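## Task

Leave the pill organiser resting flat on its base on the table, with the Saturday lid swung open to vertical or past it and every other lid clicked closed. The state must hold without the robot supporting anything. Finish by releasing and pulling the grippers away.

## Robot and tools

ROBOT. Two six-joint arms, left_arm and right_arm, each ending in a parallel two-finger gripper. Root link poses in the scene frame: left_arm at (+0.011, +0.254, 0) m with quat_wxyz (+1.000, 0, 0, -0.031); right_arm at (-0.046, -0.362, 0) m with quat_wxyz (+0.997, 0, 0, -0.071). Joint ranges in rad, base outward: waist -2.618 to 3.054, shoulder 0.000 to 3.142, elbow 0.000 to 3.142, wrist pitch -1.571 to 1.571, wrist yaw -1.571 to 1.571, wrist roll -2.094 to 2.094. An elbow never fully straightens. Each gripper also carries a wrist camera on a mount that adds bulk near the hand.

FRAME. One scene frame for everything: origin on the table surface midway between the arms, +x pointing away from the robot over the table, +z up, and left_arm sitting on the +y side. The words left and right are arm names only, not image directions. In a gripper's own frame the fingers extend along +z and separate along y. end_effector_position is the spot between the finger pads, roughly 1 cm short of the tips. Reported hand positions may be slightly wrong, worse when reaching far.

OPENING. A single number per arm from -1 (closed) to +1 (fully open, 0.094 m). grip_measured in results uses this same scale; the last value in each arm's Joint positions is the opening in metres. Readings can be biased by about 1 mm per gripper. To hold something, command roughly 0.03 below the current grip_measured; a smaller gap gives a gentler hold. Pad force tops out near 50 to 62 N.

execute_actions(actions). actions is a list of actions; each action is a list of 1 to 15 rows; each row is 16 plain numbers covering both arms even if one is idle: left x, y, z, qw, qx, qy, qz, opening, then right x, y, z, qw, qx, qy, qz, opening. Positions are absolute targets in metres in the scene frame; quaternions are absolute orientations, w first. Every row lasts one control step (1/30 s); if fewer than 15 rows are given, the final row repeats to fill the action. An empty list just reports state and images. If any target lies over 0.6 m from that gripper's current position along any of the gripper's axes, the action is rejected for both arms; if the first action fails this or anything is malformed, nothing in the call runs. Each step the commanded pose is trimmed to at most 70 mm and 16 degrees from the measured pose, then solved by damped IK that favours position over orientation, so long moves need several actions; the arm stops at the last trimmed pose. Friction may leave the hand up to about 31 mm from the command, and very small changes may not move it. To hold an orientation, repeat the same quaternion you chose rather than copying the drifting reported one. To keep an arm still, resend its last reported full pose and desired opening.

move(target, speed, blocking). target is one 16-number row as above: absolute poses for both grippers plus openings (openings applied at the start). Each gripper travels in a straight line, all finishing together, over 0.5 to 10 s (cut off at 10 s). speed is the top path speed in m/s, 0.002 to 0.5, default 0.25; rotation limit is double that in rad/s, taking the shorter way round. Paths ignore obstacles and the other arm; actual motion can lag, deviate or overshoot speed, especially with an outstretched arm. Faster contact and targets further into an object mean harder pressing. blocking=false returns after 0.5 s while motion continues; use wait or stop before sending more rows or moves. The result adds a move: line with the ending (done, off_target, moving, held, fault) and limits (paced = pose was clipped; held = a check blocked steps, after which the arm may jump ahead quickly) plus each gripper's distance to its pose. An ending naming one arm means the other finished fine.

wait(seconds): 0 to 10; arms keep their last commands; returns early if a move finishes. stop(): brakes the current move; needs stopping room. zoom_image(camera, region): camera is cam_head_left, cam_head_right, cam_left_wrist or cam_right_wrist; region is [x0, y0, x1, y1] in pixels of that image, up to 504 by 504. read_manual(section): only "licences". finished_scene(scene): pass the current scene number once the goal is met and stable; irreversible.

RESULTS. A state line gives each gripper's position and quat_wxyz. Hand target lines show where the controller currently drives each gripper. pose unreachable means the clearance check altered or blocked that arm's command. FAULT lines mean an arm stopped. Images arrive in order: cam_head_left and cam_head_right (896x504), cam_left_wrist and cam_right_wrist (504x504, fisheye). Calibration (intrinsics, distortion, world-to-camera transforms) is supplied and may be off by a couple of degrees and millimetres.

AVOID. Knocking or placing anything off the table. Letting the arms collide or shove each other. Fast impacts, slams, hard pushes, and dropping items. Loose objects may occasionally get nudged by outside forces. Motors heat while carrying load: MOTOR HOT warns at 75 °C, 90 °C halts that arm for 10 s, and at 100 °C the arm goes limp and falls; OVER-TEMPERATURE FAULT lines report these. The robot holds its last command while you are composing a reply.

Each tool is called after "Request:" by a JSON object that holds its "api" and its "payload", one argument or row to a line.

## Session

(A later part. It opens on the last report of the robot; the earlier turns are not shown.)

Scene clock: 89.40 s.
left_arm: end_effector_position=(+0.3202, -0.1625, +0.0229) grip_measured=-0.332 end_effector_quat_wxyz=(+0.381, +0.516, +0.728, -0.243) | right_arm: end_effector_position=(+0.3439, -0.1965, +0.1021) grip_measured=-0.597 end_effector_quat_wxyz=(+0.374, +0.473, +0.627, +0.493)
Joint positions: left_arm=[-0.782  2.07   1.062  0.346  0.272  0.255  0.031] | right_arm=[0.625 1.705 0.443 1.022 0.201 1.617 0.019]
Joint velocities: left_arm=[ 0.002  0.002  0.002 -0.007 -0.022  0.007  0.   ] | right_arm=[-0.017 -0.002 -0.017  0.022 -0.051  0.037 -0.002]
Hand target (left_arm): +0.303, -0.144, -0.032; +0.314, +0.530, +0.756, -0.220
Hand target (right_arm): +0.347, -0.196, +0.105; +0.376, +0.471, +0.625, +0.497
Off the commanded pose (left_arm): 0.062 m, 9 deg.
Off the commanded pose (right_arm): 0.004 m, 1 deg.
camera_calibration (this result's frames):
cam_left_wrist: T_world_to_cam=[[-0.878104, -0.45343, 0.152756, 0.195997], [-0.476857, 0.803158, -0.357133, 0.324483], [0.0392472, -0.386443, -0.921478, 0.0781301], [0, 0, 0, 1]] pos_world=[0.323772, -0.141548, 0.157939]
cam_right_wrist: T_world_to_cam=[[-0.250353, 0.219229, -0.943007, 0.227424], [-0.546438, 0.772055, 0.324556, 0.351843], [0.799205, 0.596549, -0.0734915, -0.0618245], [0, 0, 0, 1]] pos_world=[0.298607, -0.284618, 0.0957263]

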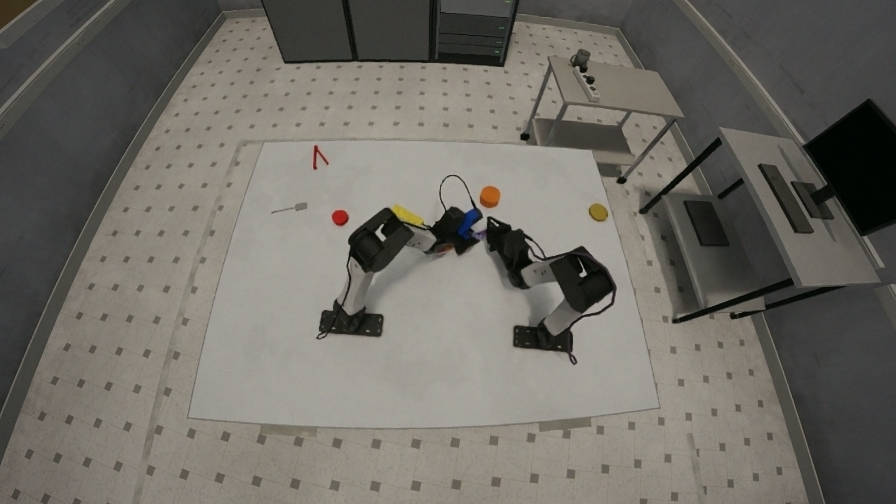

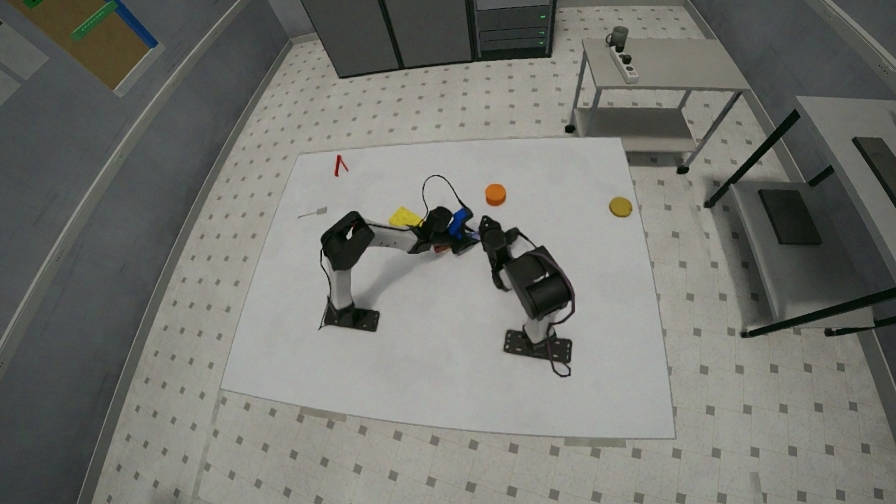

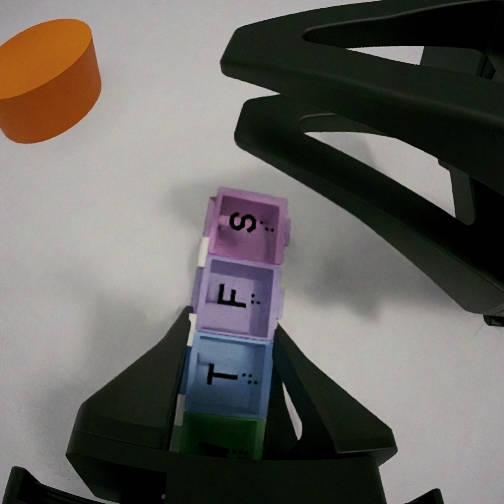

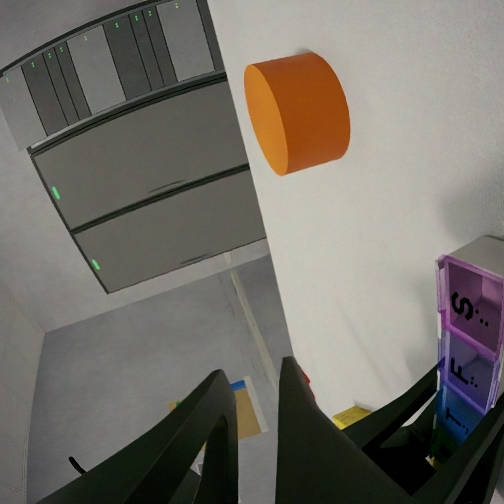

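Request:
{"api": "execute_actions", "payload": {
  "actions": [
    [[0.30,-0.147,-0.035,0.314,0.530,0.757,-0.220,-0.37,0.30,-0.215,0.10,0.374,0.471,0.624,0.497,0.0]],
    [[0.30,-0.147,-0.035,0.314,0.530,0.757,-0.220,-0.37,0.30,-0.215,0.045,0.374,0.471,0.624,0.497,0.0]],
    [[0.30,-0.147,-0.035,0.314,0.530,0.757,-0.220,-0.37,0.30,-0.215,0.04,0.374,0.471,0.624,0.497,0.0]],
    [[0.30,-0.147,-0.035,0.314,0.530,0.757,-0.220,-0.37,0.30,-0.215,0.04,0.374,0.471,0.624,0.497,0.0]],
    [[0.30,-0.147,-0.035,0.314,0.530,0.757,-0.220,-0.37,0.336,-0.205,0.042,0.374,0.471,0.624,0.497,0.0]],
    [[0.30,-0.147,-0.035,0.314,0.530,0.757,-0.220,-0.37,0.336,-0.205,0.042,0.374,0.471,0.624,0.497,0.0]]
  ]
}}

Scene clock: 94.40 s.
left_arm: end_effector_position=(+0.3281, -0.1591, +0.0235) grip_measured=-0.332 end_effector_quat_wxyz=(+0.390, +0.502, +0.737, -0.229) | right_arm: end_effector_position=(+0.3302, -0.2063, +0.0520) grip_measured=-0.003 end_effector_quat_wxyz=(+0.381, +0.469, +0.614, +0.508)
Joint positions: left_arm=[-0.779  2.07   1.062  0.355  0.232  0.241  0.031] | right_arm=[0.617 2.031 0.342 1.491 0.196 1.618 0.047]
Joint velocities: left_arm=[ 0.012  0.002 -0.002  0.007 -0.051  0.051 -0.   ] | right_arm=[-0.017 -0.017  0.007 -0.037 -0.007  0.051 -0.001]
Hand target (left_arm): +0.299, -0.144, -0.031; +0.315, +0.529, +0.757, -0.220
Hand target (right_arm): +0.335, -0.205, +0.042; +0.374, +0.471, +0.624, +0.498
Off the commanded pose (left_arm): 0.066 m, 10 deg.
Off the commanded pose (right_arm): 0.012 m, 2 deg.
camera_calibration (this result's frames):
cam_left_wrist: T_world_to_cam=[[-0.859484, -0.491956, 0.138806, 0.192441], [-0.506598, 0.78359, -0.359646, 0.332497], [0.0681631, -0.379428, -0.922707, 0.0713289], [0, 0, 0, 1]] pos_world=[0.32898, -0.138805, 0.158685]
cam_right_wrist: T_world_to_cam=[[-0.214444, 0.240449, -0.946677, 0.171636], [-0.555813, 0.766955, 0.320706, 0.370401], [0.803172, 0.594949, -0.0308238, -0.0525269], [0, 0, 0, 1]] pos_world=[0.284868, -0.2941, 0.0420756]

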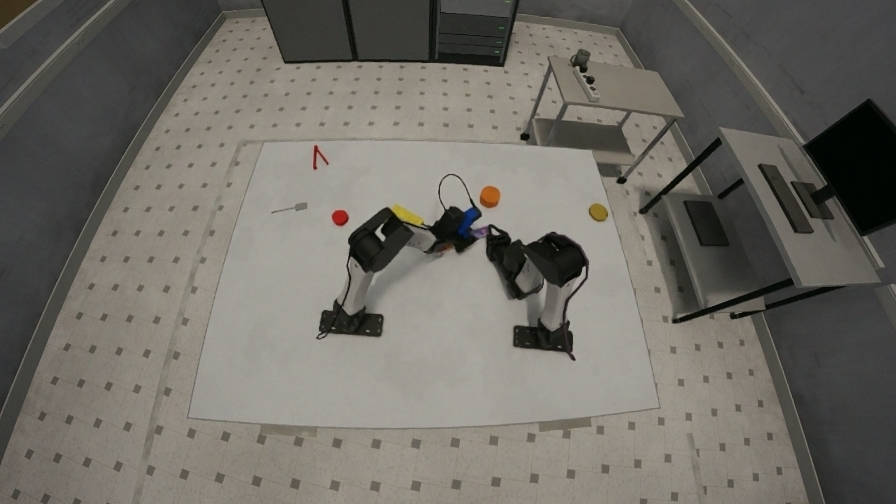

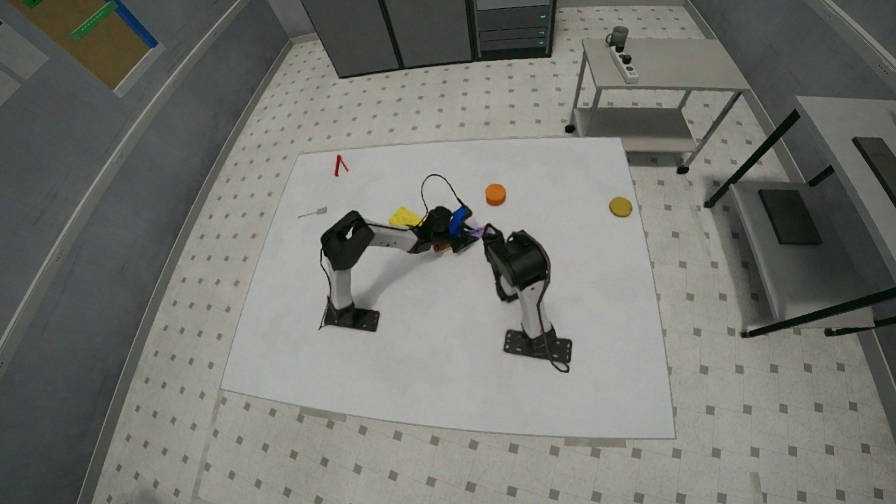

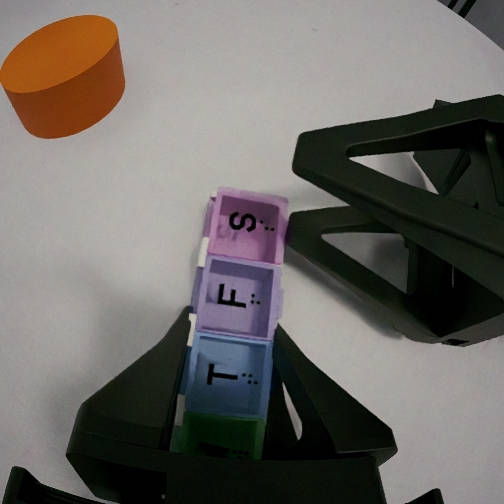

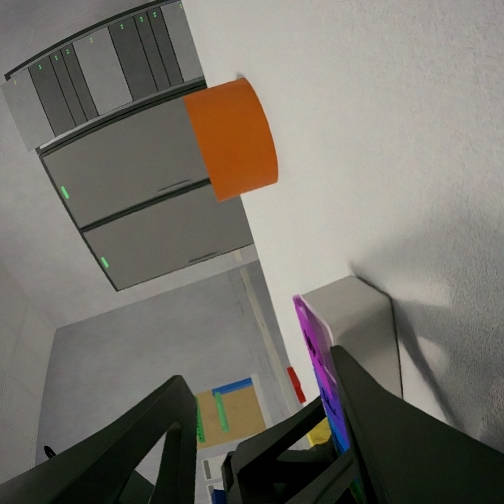

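Request:
{"api": "execute_actions", "payload": {
  "actions": [
    [[0.30,-0.147,-0.035,0.314,0.530,0.757,-0.220,-0.37,0.336,-0.205,0.042,0.374,0.471,0.624,0.497,0.35]],
    [[0.30,-0.147,-0.035,0.314,0.530,0.757,-0.220,-0.37,0.345,-0.203,0.042,0.374,0.471,0.624,0.497,0.35]],
    [[0.30,-0.147,-0.035,0.314,0.530,0.757,-0.220,-0.37,0.345,-0.203,0.05,0.374,0.471,0.624,0.497,0.1]],
    [[0.30,-0.147,-0.035,0.314,0.530,0.757,-0.220,-0.37,0.345,-0.203,0.055,0.374,0.471,0.624,0.497,-0.1]],
    [[0.30,-0.147,-0.035,0.314,0.530,0.757,-0.220,-0.37,0.345,-0.203,0.055,0.374,0.471,0.624,0.497,-0.1]]
  ]
}}

Scene clock: 98.47 s.
left_arm: end_effector_position=(+0.3303, -0.1583, +0.0239) grip_measured=-0.332 end_effector_quat_wxyz=(+0.394, +0.502, +0.737, -0.223) | right_arm: end_effector_position=(+0.3346, -0.2036, +0.0413) grip_measured=-0.097 end_effector_quat_wxyz=(+0.365, +0.476, +0.637, +0.484)
Joint positions: left_arm=[-0.779  2.07   1.062  0.359  0.219  0.246  0.031] | right_arm=[0.612 1.993 0.378 1.343 0.18  1.616 0.042]
Joint velocities: left_arm=[-0.002 -0.007  0.002  0.007 -0.007 -0.022 -0.   ] | right_arm=[-0.007  0.012  0.002  0.007 -0.066 -0.066  0.   ]
Hand target (left_arm): +0.299, -0.144, -0.031; +0.315, +0.528, +0.757, -0.220
Hand target (right_arm): +0.345, -0.203, +0.055; +0.375, +0.471, +0.625, +0.497
Off the commanded pose (left_arm): 0.067 m, 10 deg.
Off the commanded pose (right_arm): 0.017 m, 2 deg.
camera_calibration (this result's frames):
cam_left_wrist: T_world_to_cam=[[-0.857531, -0.498707, 0.126222, 0.193267], [-0.507861, 0.781602, -0.362182, 0.333302], [0.0819672, -0.374685, -0.923522, 0.068014], [0, 0, 0, 1]] pos_world=[0.329429, -0.138642, 0.159134]
cam_right_wrist: T_world_to_cam=[[-0.280928, 0.20645, -0.937261, 0.176736], [-0.541954, 0.771853, 0.332457, 0.370066], [0.792064, 0.601349, -0.104949, -0.0499705], [0, 0, 0, 1]] pos_world=[0.289789, -0.292074, 0.0373725]

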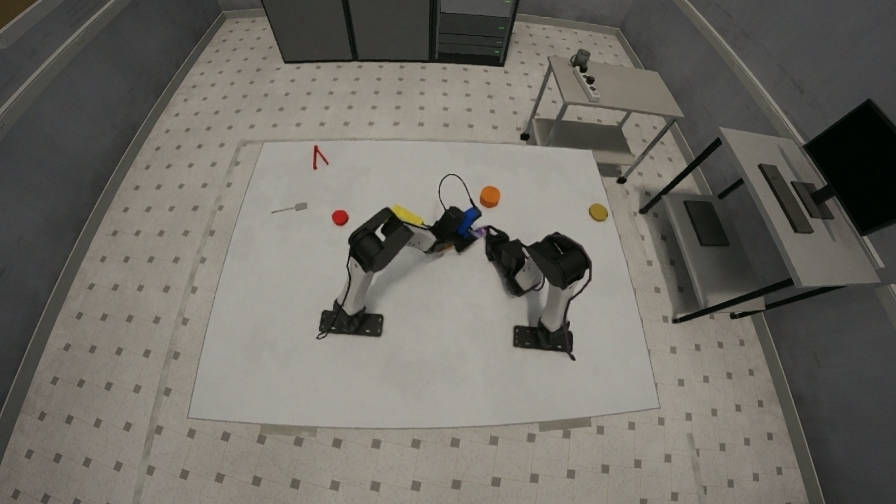

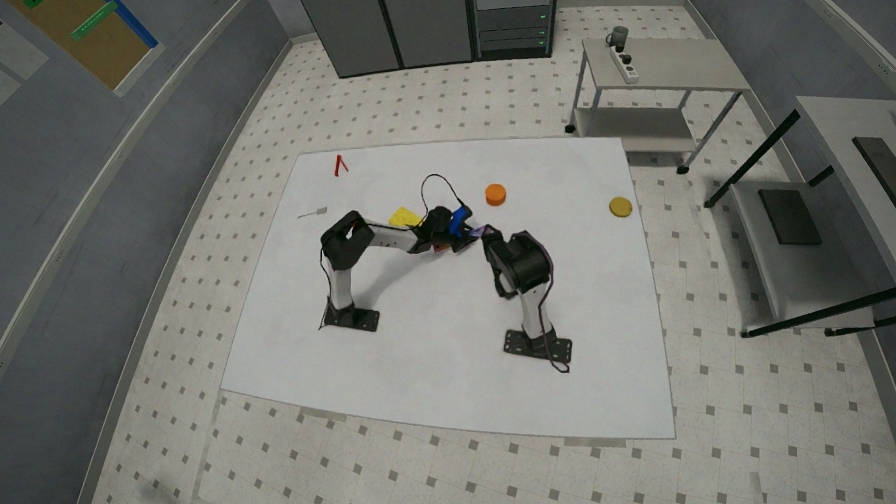

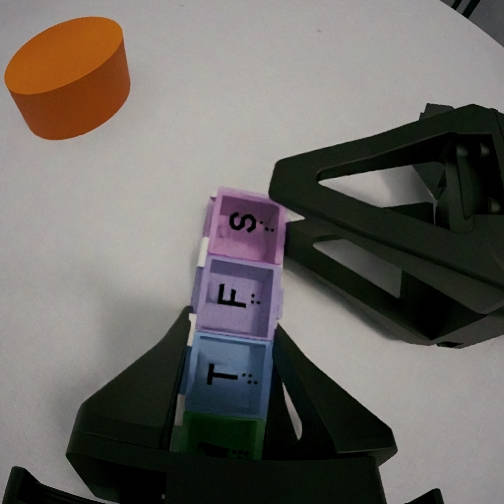

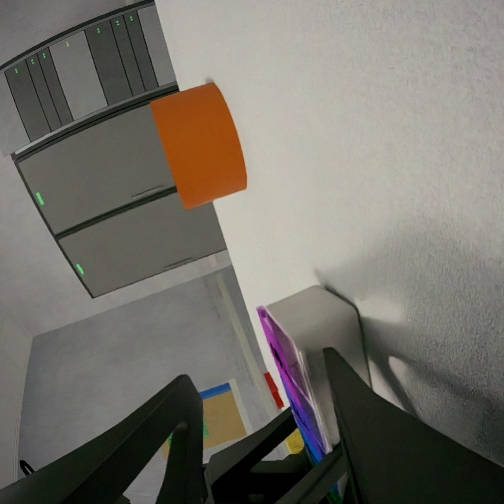

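Close fully to pinch the tab.

Request:
{"api": "execute_actions", "payload": {
  "actions": [
    [[0.30,-0.147,-0.035,0.314,0.530,0.757,-0.220,-0.37,0.345,-0.203,0.05,0.374,0.471,0.624,0.497,-0.4]],
    [[0.30,-0.147,-0.035,0.314,0.530,0.757,-0.220,-0.37,0.345,-0.203,0.045,0.374,0.471,0.624,0.497,-0.7]],
    [[0.30,-0.147,-0.035,0.314,0.530,0.757,-0.220,-0.37,0.345,-0.203,0.04,0.374,0.471,0.624,0.497,-1]],
    [[0.30,-0.147,-0.035,0.314,0.530,0.757,-0.220,-0.37,0.345,-0.203,0.04,0.374,0.471,0.624,0.497,-1]]
  ]
}}

Scene clock: 102.00 s.
left_arm: end_effector_position=(+0.3328, -0.1575, +0.0237) grip_measured=-0.332 end_effector_quat_wxyz=(+0.397, +0.497, +0.740, -0.219) | right_arm: end_effector_position=(+0.3332, -0.2043, +0.0292) grip_measured=-0.965 end_effector_quat_wxyz=(+0.363, +0.477, +0.641, +0.478)
Joint positions: left_arm=[-0.779  2.072  1.062  0.364  0.206  0.238  0.031] | right_arm=[0.612 2.05  0.378 1.385 0.18  1.613 0.002]
Joint velocities: left_arm=[-0.017 -0.017  0.007  0.007 -0.007 -0.037 -0.   ] | right_arm=[-0.022  0.002 -0.012  0.037  0.022  0.066 -0.   ]
Hand target (left_arm): +0.299, -0.144, -0.031; +0.315, +0.528, +0.757, -0.221
Hand target (right_arm): +0.344, -0.204, +0.040; +0.375, +0.472, +0.625, +0.497
Off the commanded pose (left_arm): 0.068 m, 10 deg.
Off the commanded pose (right_arm): 0.016 m, 3 deg.
camera_calibration (this result's frames):
cam_left_wrist: T_world_to_cam=[[-0.850198, -0.511659, 0.123971, 0.191378], [-0.518658, 0.773644, -0.363962, 0.336265], [0.0903149, -0.373739, -0.923127, 0.0653493], [0, 0, 0, 1]] pos_world=[0.331214, -0.137806, 0.158988]
cam_right_wrist: T_world_to_cam=[[-0.292272, 0.198321, -0.935546, 0.167164], [-0.538453, 0.77434, 0.332365, 0.373239], [0.790345, 0.600888, -0.119531, -0.0488036], [0, 0, 0, 1]] pos_world=[0.288401, -0.29284, 0.0265044]

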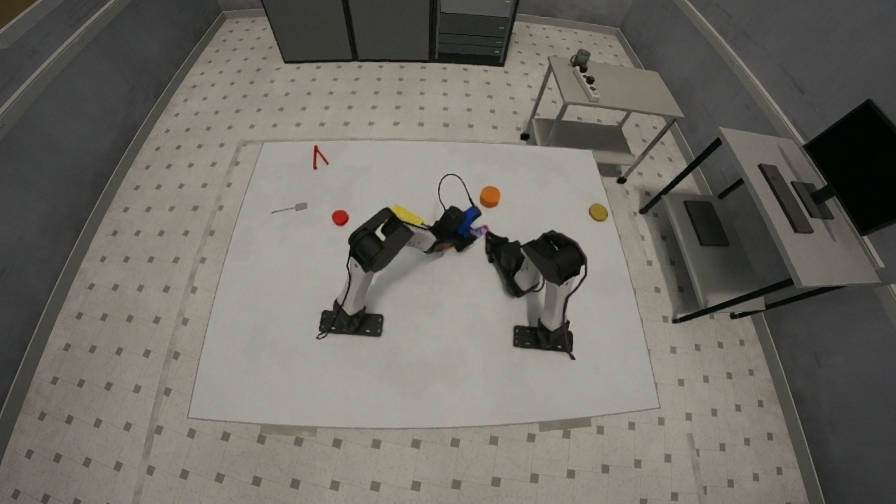

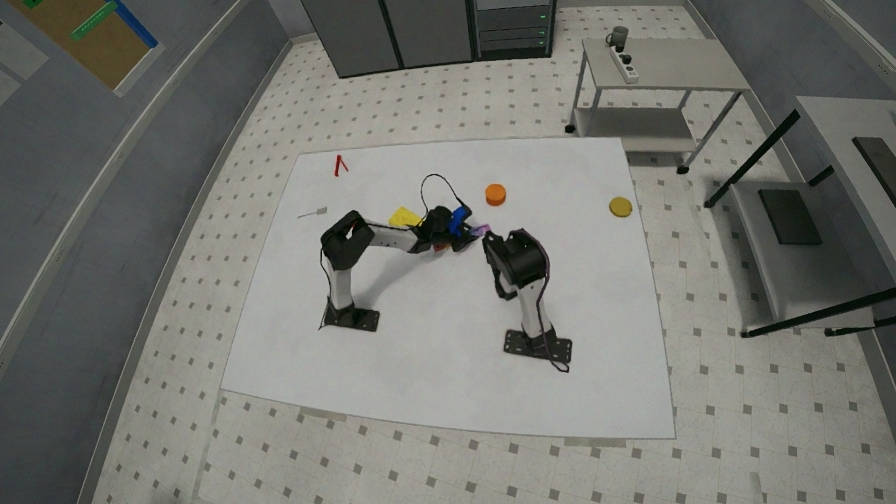

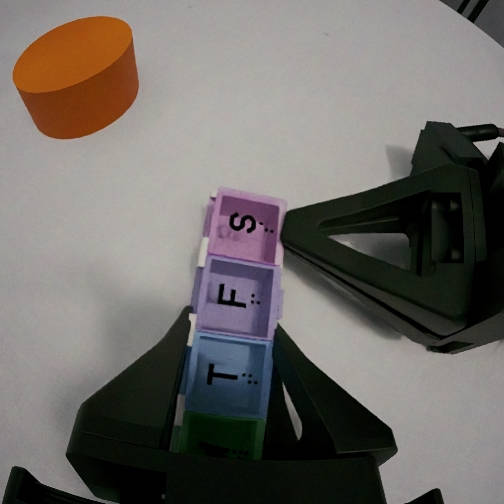

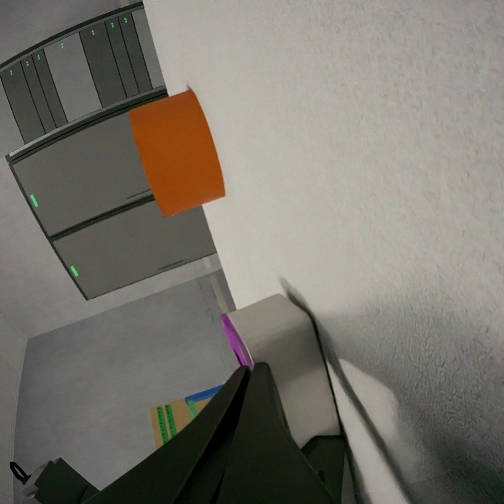

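Pinched. Lift.

Request:
{"api": "execute_actions", "payload": {
  "actions": [
    [[0.30,-0.147,-0.035,0.314,0.530,0.757,-0.220,-0.37,0.346,-0.203,0.055,0.374,0.471,0.624,0.497,-1]],
    [[0.30,-0.147,-0.035,0.314,0.530,0.757,-0.220,-0.37,0.348,-0.203,0.068,0.374,0.471,0.624,0.497,-1]],
    [[0.30,-0.147,-0.035,0.314,0.530,0.757,-0.220,-0.37,0.35,-0.203,0.078,0.374,0.471,0.624,0.497,-1]]
  ]
}}

Scene clock: 104.77 s.
left_arm: end_effector_position=(+0.3287, -0.1623, +0.0272) grip_measured=-0.332 end_effector_quat_wxyz=(+0.398, +0.506, +0.728, -0.234) | right_arm: end_effector_position=(+0.3277, -0.2088, +0.0352) grip_measured=-0.965 end_effector_quat_wxyz=(+0.346, +0.487, +0.668, +0.443)
Joint positions: left_arm=[-0.779  2.072  1.062  0.378  0.243  0.251  0.031] | right_arm=[0.604 1.873 0.379 1.112 0.17  1.605 0.002]
Joint velocities: left_arm=[ 0.007 -0.007  0.012 -0.007 -0.051  0.022 -0.001] | right_arm=[-0.002  0.002 -0.007  0.081 -0.051  0.037  0.   ]
Hand target (left_arm): +0.299, -0.144, -0.031; +0.315, +0.529, +0.756, -0.220
Hand target (right_arm): +0.347, -0.205, +0.078; +0.375, +0.471, +0.625, +0.496
Off the commanded pose (left_arm): 0.070 m, 11 deg.
Off the commanded pose (right_arm): 0.049 m, 9 deg.
camera_calibration (this result's frames):
cam_left_wrist: T_world_to_cam=[[-0.86888, -0.476921, 0.132645, 0.196534], [-0.488908, 0.784776, -0.380914, 0.331612], [0.0775694, -0.395819, -0.915047, 0.067558], [0, 0, 0, 1]] pos_world=[0.327652, -0.139769, 0.162065]
cam_right_wrist: T_world_to_cam=[[-0.370746, 0.152683, -0.916098, 0.187543], [-0.513264, 0.788391, 0.339117, 0.366198], [0.774021, 0.595926, -0.213925, -0.0333412], [0, 0, 0, 1]] pos_world=[0.283294, -0.297473, 0.0404909]

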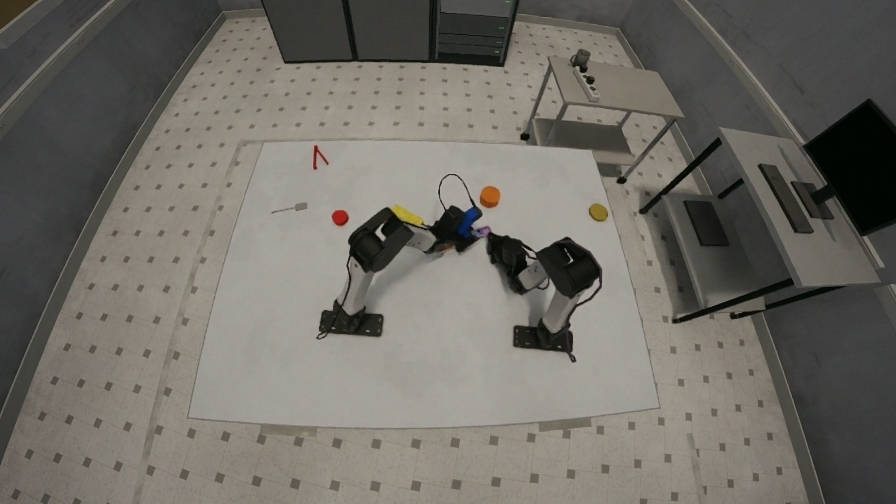

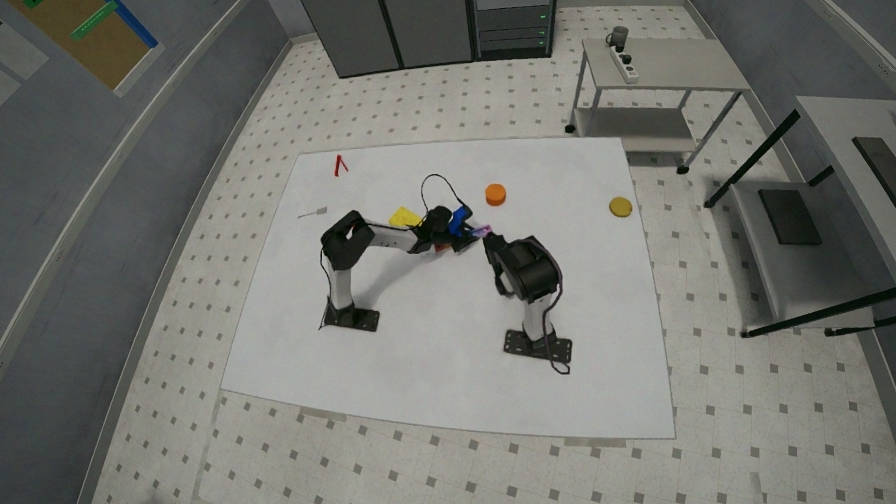

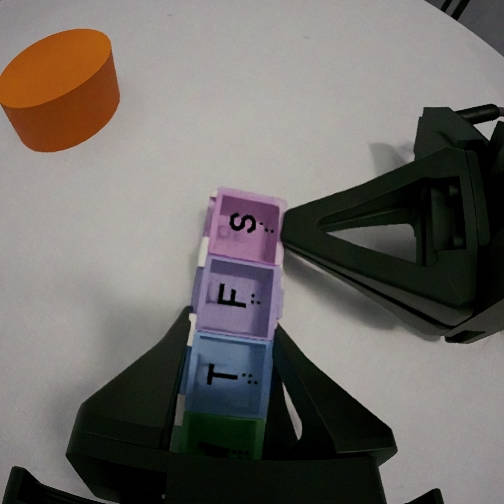

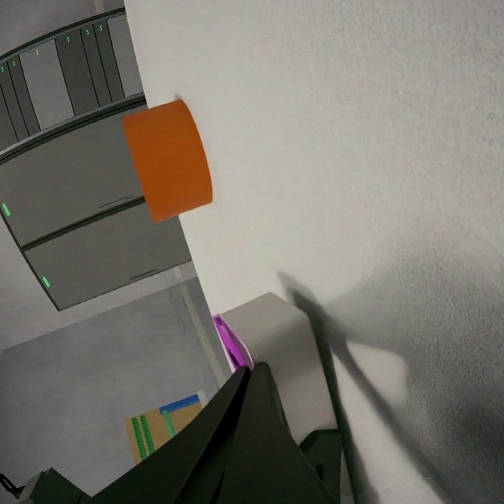

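Request:
{"api": "execute_actions", "payload": {
  "actions": [
    [[0.32,-0.157,-0.04,0.314,0.530,0.757,-0.220,-0.37,0.345,-0.204,0.085,0.374,0.471,0.624,0.497,-1]],
    [[0.32,-0.157,-0.04,0.314,0.530,0.757,-0.220,-0.37,0.345,-0.204,0.095,0.374,0.471,0.624,0.497,-1]]
  ]
}}

Scene clock: 106.63 s.
left_arm: end_effector_position=(+0.3291, -0.1791, +0.0297) grip_measured=-0.332 end_effector_quat_wxyz=(+0.391, +0.522, +0.712, -0.259) | right_arm: end_effector_position=(+0.3253, -0.2245, +0.0401) grip_measured=-0.965 end_effector_quat_wxyz=(+0.353, +0.506, +0.671, +0.411)
Joint positions: left_arm=[-0.778  2.114  1.134  0.352  0.31   0.267  0.031] | right_arm=[0.588 1.768 0.379 0.953 0.209 1.604 0.002]
Joint velocities: left_arm=[-0.017 -0.017 -0.007 -0.037 -0.037 -0.154  0.   ] | right_arm=[ 0.002 -0.007  0.007 -0.095 -0.022  0.007  0.001]
Hand target (left_arm): +0.316, -0.153, -0.035; +0.315, +0.531, +0.755, -0.220
Hand target (right_arm): +0.341, -0.207, +0.095; +0.375, +0.472, +0.627, +0.494
Off the commanded pose (left_arm): 0.074 m, 11 deg.
Off the commanded pose (right_arm): 0.062 m, 12 deg.
camera_calibration (this result's frames):
cam_left_wrist: T_world_to_cam=[[-0.894751, -0.418105, 0.156874, 0.206863], [-0.444945, 0.80478, -0.392879, 0.335324], [0.0380157, -0.42133, -0.906111, 0.071343], [0, 0, 0, 1]] pos_world=[0.33158, -0.153313, 0.163935]
cam_right_wrist: T_world_to_cam=[[-0.40103, 0.137563, -0.905678, 0.199569], [-0.458001, 0.826116, 0.328279, 0.366587], [0.793354, 0.54645, -0.268293, -0.036295], [0, 0, 0, 1]] pos_world=[0.276725, -0.310463, 0.0506646]

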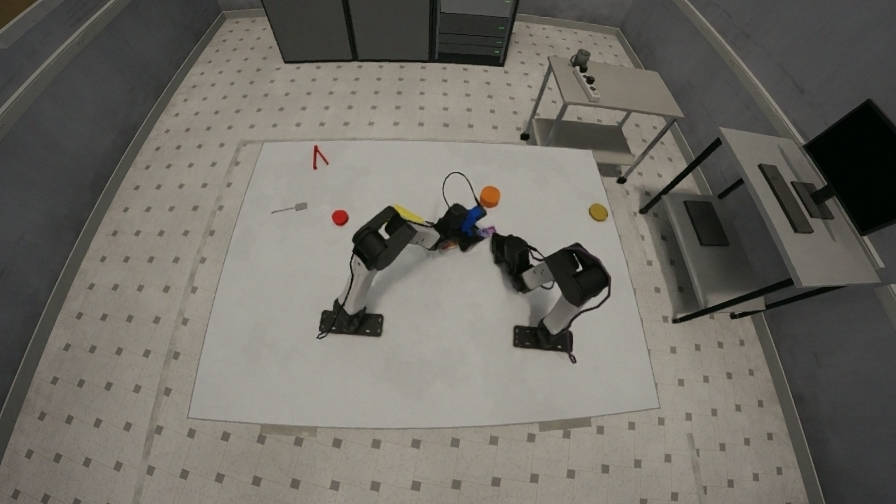

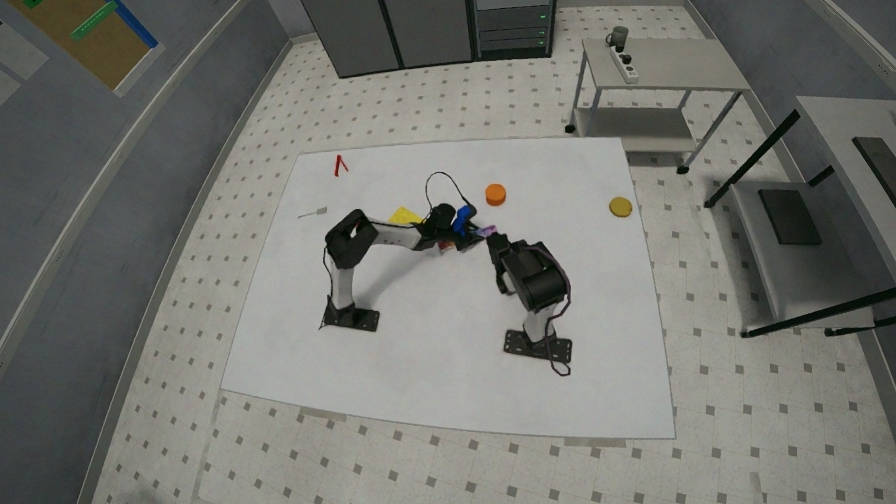

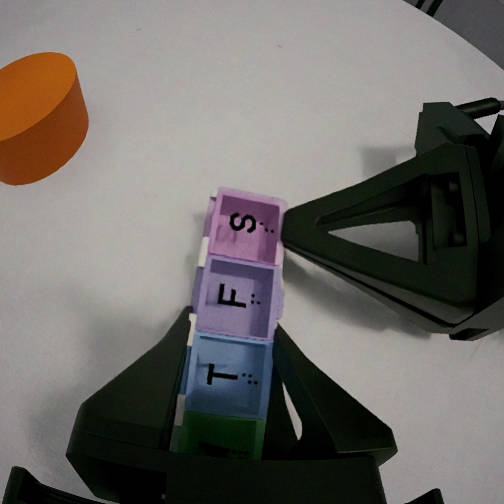

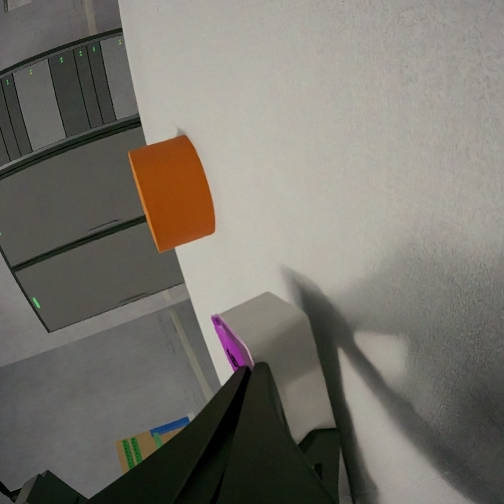

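Request:
{"api": "execute_actions", "payload": {
  "actions": [
    [[0.32,-0.165,0.0,0.314,0.530,0.757,-0.220,-0.37,0.33,-0.222,0.03,0.374,0.471,0.624,0.497,-1]],
    [[0.325,-0.172,0.015,0.36,0.525,0.73,-0.24,-0.37,0.33,-0.222,0.03,0.374,0.471,0.624,0.497,-1]],
    [[0.328,-0.176,0.024,0.39,0.522,0.712,-0.259,0.2,0.33,-0.222,0.03,0.374,0.471,0.624,0.497,-1]]
  ]
}}

Request:
{"api": "move", "payload": {
  "target": [0.328,-0.176,0.06,0,0.602,0.799,0,0.2,0.33,-0.222,0.03,0.374,0.471,0.624,0.497,-1],
  "speed": 0.25
}}

Scene clock: 111.13 s.
left_arm: end_effector_position=(+0.3318, -0.1793, +0.0319) grip_measured=+0.198 end_effector_quat_wxyz=(+0.397, +0.519, +0.712, -0.257) | right_arm: end_effector_position=(+0.3319, -0.2216, +0.0342) grip_measured=-0.971 end_effector_quat_wxyz=(+0.381, +0.471, +0.623, +0.495)
Joint positions: left_arm=[-0.777  2.114  1.134  0.363  0.302  0.263  0.056] | right_arm=[0.561 2.107 0.334 1.549 0.147 1.597 0.001]
Joint velocities: left_arm=[-0.007  0.007  0.007 -0.022  0.037 -0.037  0.   ] | right_arm=[ 0.012  0.007  0.002 -0.066 -0.022 -0.007 -0.   ]
Hand target (left_arm): +0.328, -0.176, +0.024; +0.390, +0.522, +0.713, -0.259
Hand target (right_arm): +0.330, -0.222, +0.030; +0.374, +0.472, +0.625, +0.497
Off the commanded pose (left_arm): 0.009 m, 1 deg.
Off the commanded pose (right_arm): 0.005 m, 1 deg.
camera_calibration (this result's frames):
cam_left_wrist: T_world_to_cam=[[-0.892196, -0.425444, 0.151607, 0.206925], [-0.448859, 0.797986, -0.402173, 0.337962], [0.0501216, -0.426867, -0.902924, 0.0679988], [0, 0, 0, 1]] pos_world=[0.332907, -0.152628, 0.165946]
cam_right_wrist: T_world_to_cam=[[-0.234734, 0.219967, -0.946844, 0.160944], [-0.545411, 0.776481, 0.315602, 0.387662], [0.804629, 0.590502, -0.0622944, -0.0457051], [0, 0, 0, 1]] pos_world=[0.28599, -0.309425, 0.0271947]

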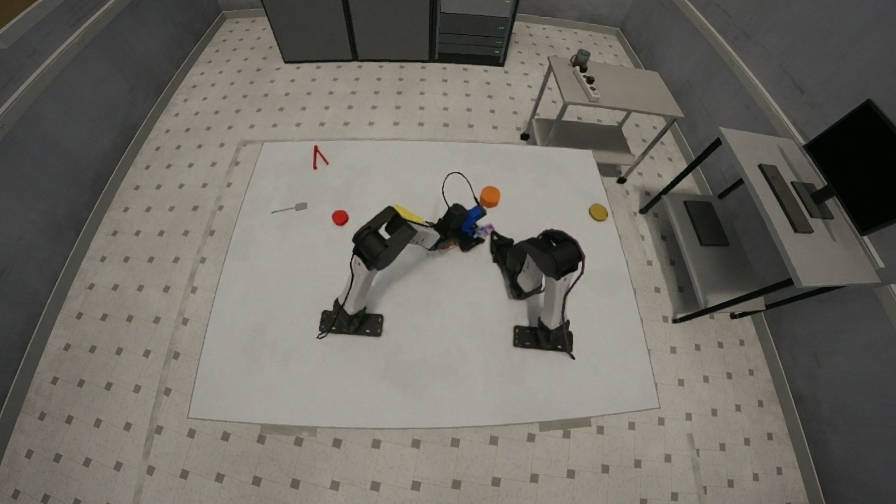

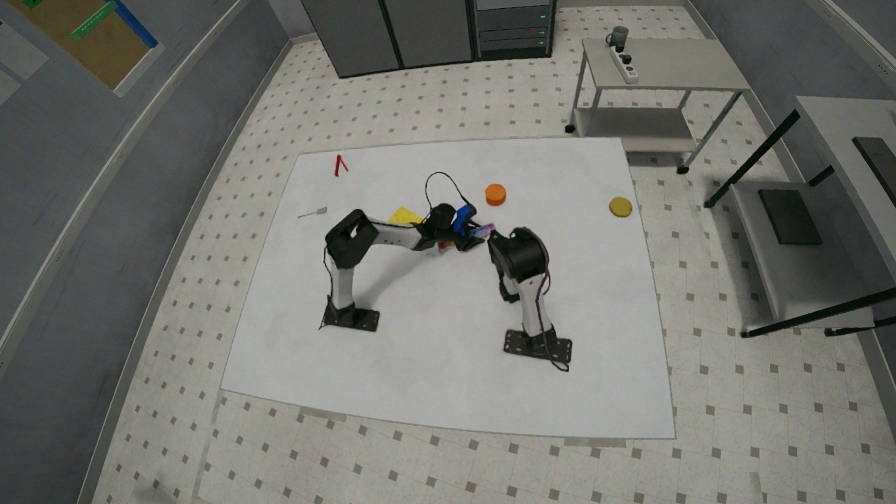

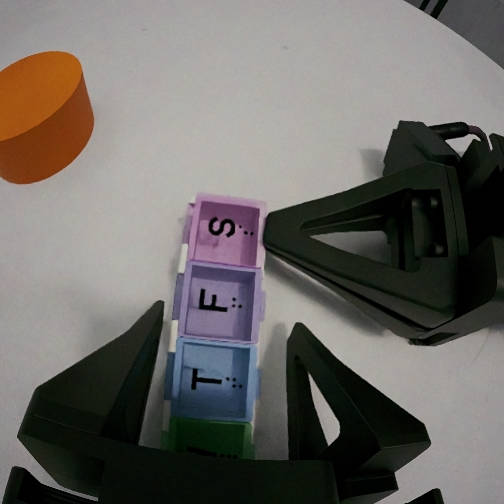

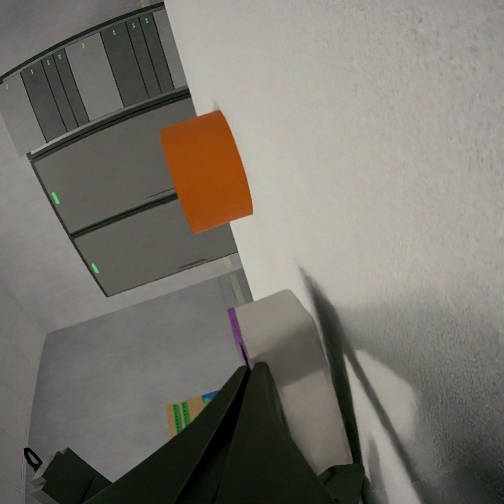

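Scene clock: 113.87 s.
left_arm: end_effector_position=(+0.3293, -0.1718, +0.0588) grip_measured=+0.198 end_effector_quat_wxyz=(+0.061, +0.597, +0.799, -0.021) | right_arm: end_effector_position=(+0.3319, -0.2196, +0.0367) grip_measured=-0.971 end_effector_quat_wxyz=(+0.380, +0.466, +0.622, +0.501)
Joint positions: left_arm=[-0.866  2.746  2.86  -1.555  0.006  0.356  0.056] | right_arm=[0.561 2.107 0.334 1.56  0.136 1.594 0.001]
Joint velocities: left_arm=[-0.022  0.002 -0.007  0.022 -0.007  0.007 -0.   ] | right_arm=[-0.007 -0.007 -0.012 -0.007 -0.037  0.037  0.   ]
Hand target (left_arm): +0.326, -0.174, +0.058; +0.061, +0.600, +0.797, -0.017
Hand target (right_arm): +0.330, -0.222, +0.030; +0.374, +0.471, +0.625, +0.497
Off the commanded pose (left_arm): 0.005 m, 7 deg.
Off the commanded pose (right_arm): 0.007 m, 1 deg.
elbow stopped short (left arm): the move would have taken joint 3 (elbow) straighter than the controller allows; a more bent joint 3 avoids this.
move: off_target (left_arm)
camera_calibration (this result's frames):
cam_left_wrist: T_world_to_cam=[[-0.872362, -0.488786, 0.00851396, 0.194742], [-0.440396, 0.79332, 0.420352, 0.289765], [-0.212216, 0.36295, -0.907321, 0.317948], [0, 0, 0, 1]] pos_world=[0.364971, -0.250089, 0.165019]
cam_right_wrist: T_world_to_cam=[[-0.227999, 0.221645, -0.948098, 0.161113], [-0.5572, 0.768831, 0.313732, 0.387553], [0.798464, 0.59981, -0.0517919, -0.0430681], [0, 0, 0, 1]] pos_world=[0.287066, -0.30784, 0.0289329]

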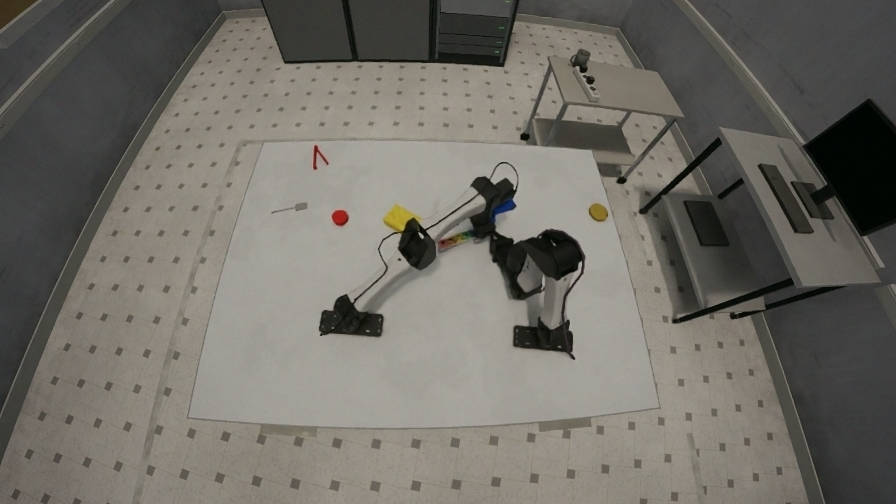

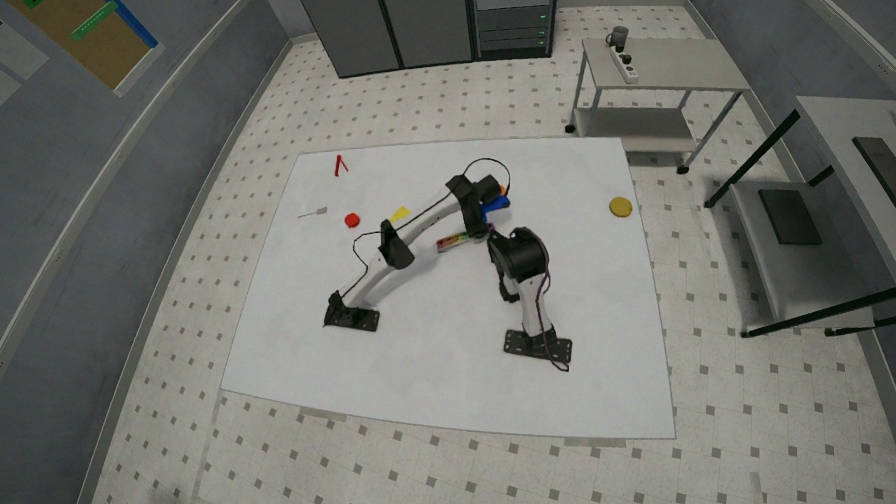

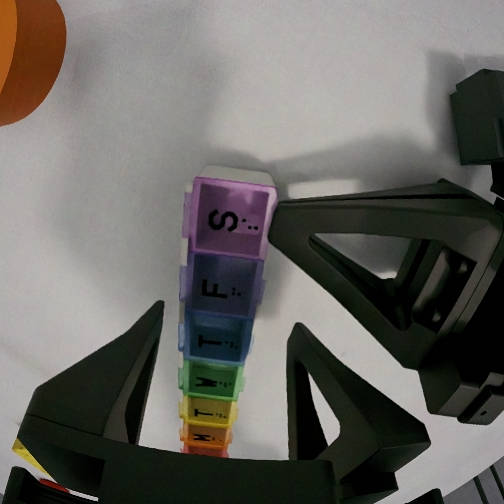

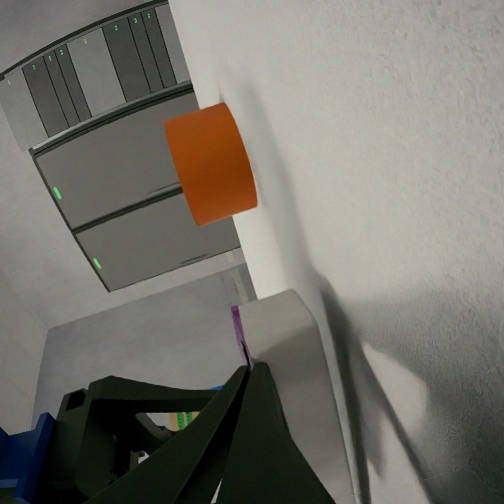

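Request:
{"api": "execute_actions", "payload": {
  "actions": [
    [[0.336,-0.172,0.07,0.11,0.59,0.795,-0.07,-1,0.33,-0.222,0.03,0.374,0.471,0.624,0.497,-1]],
    [[0.336,-0.172,0.07,0.11,0.59,0.795,-0.07,-1,0.33,-0.222,0.03,0.374,0.471,0.624,0.497,-1]],
    [[0.336,-0.172,0.045,0.11,0.59,0.795,-0.07,-1,0.33,-0.222,0.03,0.374,0.471,0.624,0.497,-1]],
    [[0.336,-0.172,0.035,0.11,0.59,0.795,-0.07,-1,0.33,-0.222,0.03,0.374,0.471,0.624,0.497,-1]],
    [[0.336,-0.172,0.035,0.11,0.59,0.795,-0.07,-1,0.33,-0.222,0.03,0.374,0.471,0.624,0.497,-1]]
  ]
}}

Scene clock: 118.97 s.
left_arm: end_effector_position=(+0.3367, -0.1741, +0.0509) grip_measured=-0.986 end_effector_quat_wxyz=(+0.120, +0.591, +0.795, -0.067) | right_arm: end_effector_position=(+0.3315, -0.2201, +0.0343) grip_measured=-0.978 end_effector_quat_wxyz=(+0.379, +0.469, +0.624, +0.498)
Joint positions: left_arm=[-0.837  2.434  2.204 -1.072  0.068  0.371  0.001] | right_arm=[0.561 2.109 0.334 1.553 0.138 1.596 0.001]
Joint velocities: left_arm=[-0.012  0.002 -0.007 -0.066  0.022 -0.022 -0.   ] | right_arm=[-0.022 -0.007  0.017  0.007 -0.037 -0.095  0.   ]
Hand target (left_arm): +0.336, -0.172, +0.035; +0.110, +0.591, +0.796, -0.070
Hand target (right_arm): +0.330, -0.222, +0.030; +0.374, +0.472, +0.625, +0.497
Off the commanded pose (left_arm): 0.016 m, 1 deg.
Off the commanded pose (right_arm): 0.005 m, 1 deg.
camera_calibration (this result's frames):
cam_left_wrist: T_world_to_cam=[[-0.872946, -0.485749, 0.0448643, 0.199058], [-0.455304, 0.844327, 0.282507, 0.319106], [-0.175108, 0.226187, -0.958215, 0.279486], [0, 0, 0, 1]] pos_world=[0.367998, -0.235954, 0.168727]
cam_right_wrist: T_world_to_cam=[[-0.235306, 0.220154, -0.946659, 0.160918], [-0.55254, 0.770997, 0.316644, 0.38739], [0.799582, 0.597575, -0.0597759, -0.0431368], [0, 0, 0, 1]] pos_world=[0.286405, -0.308326, 0.0270913]

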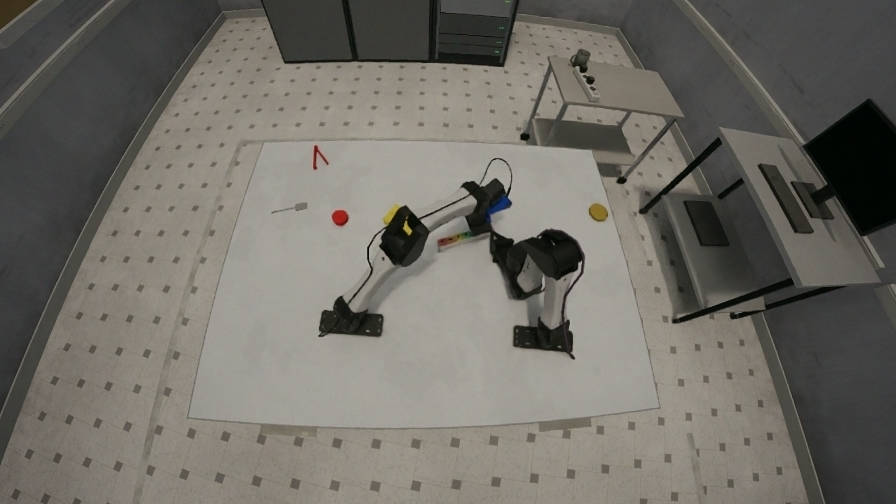

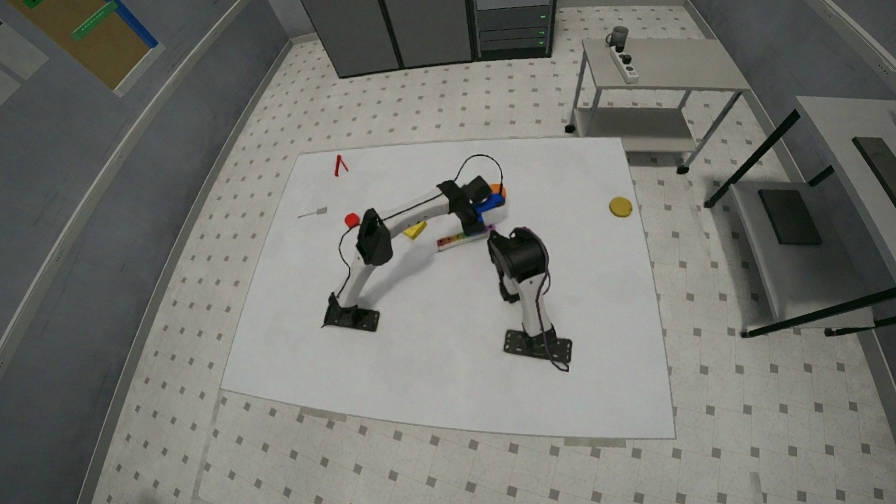

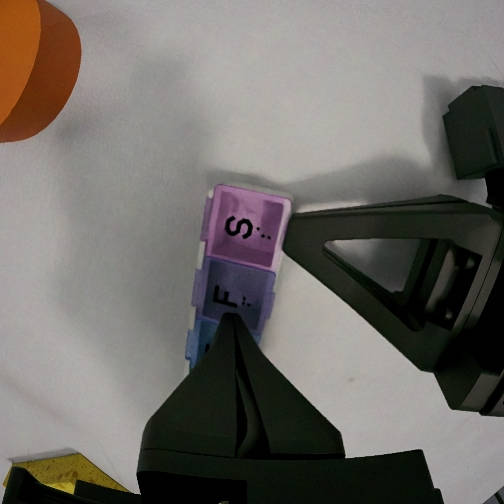

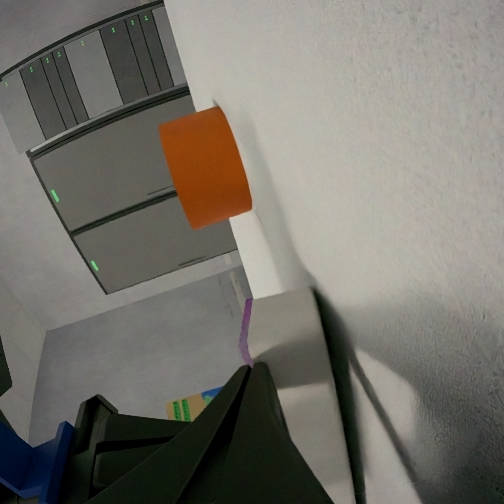

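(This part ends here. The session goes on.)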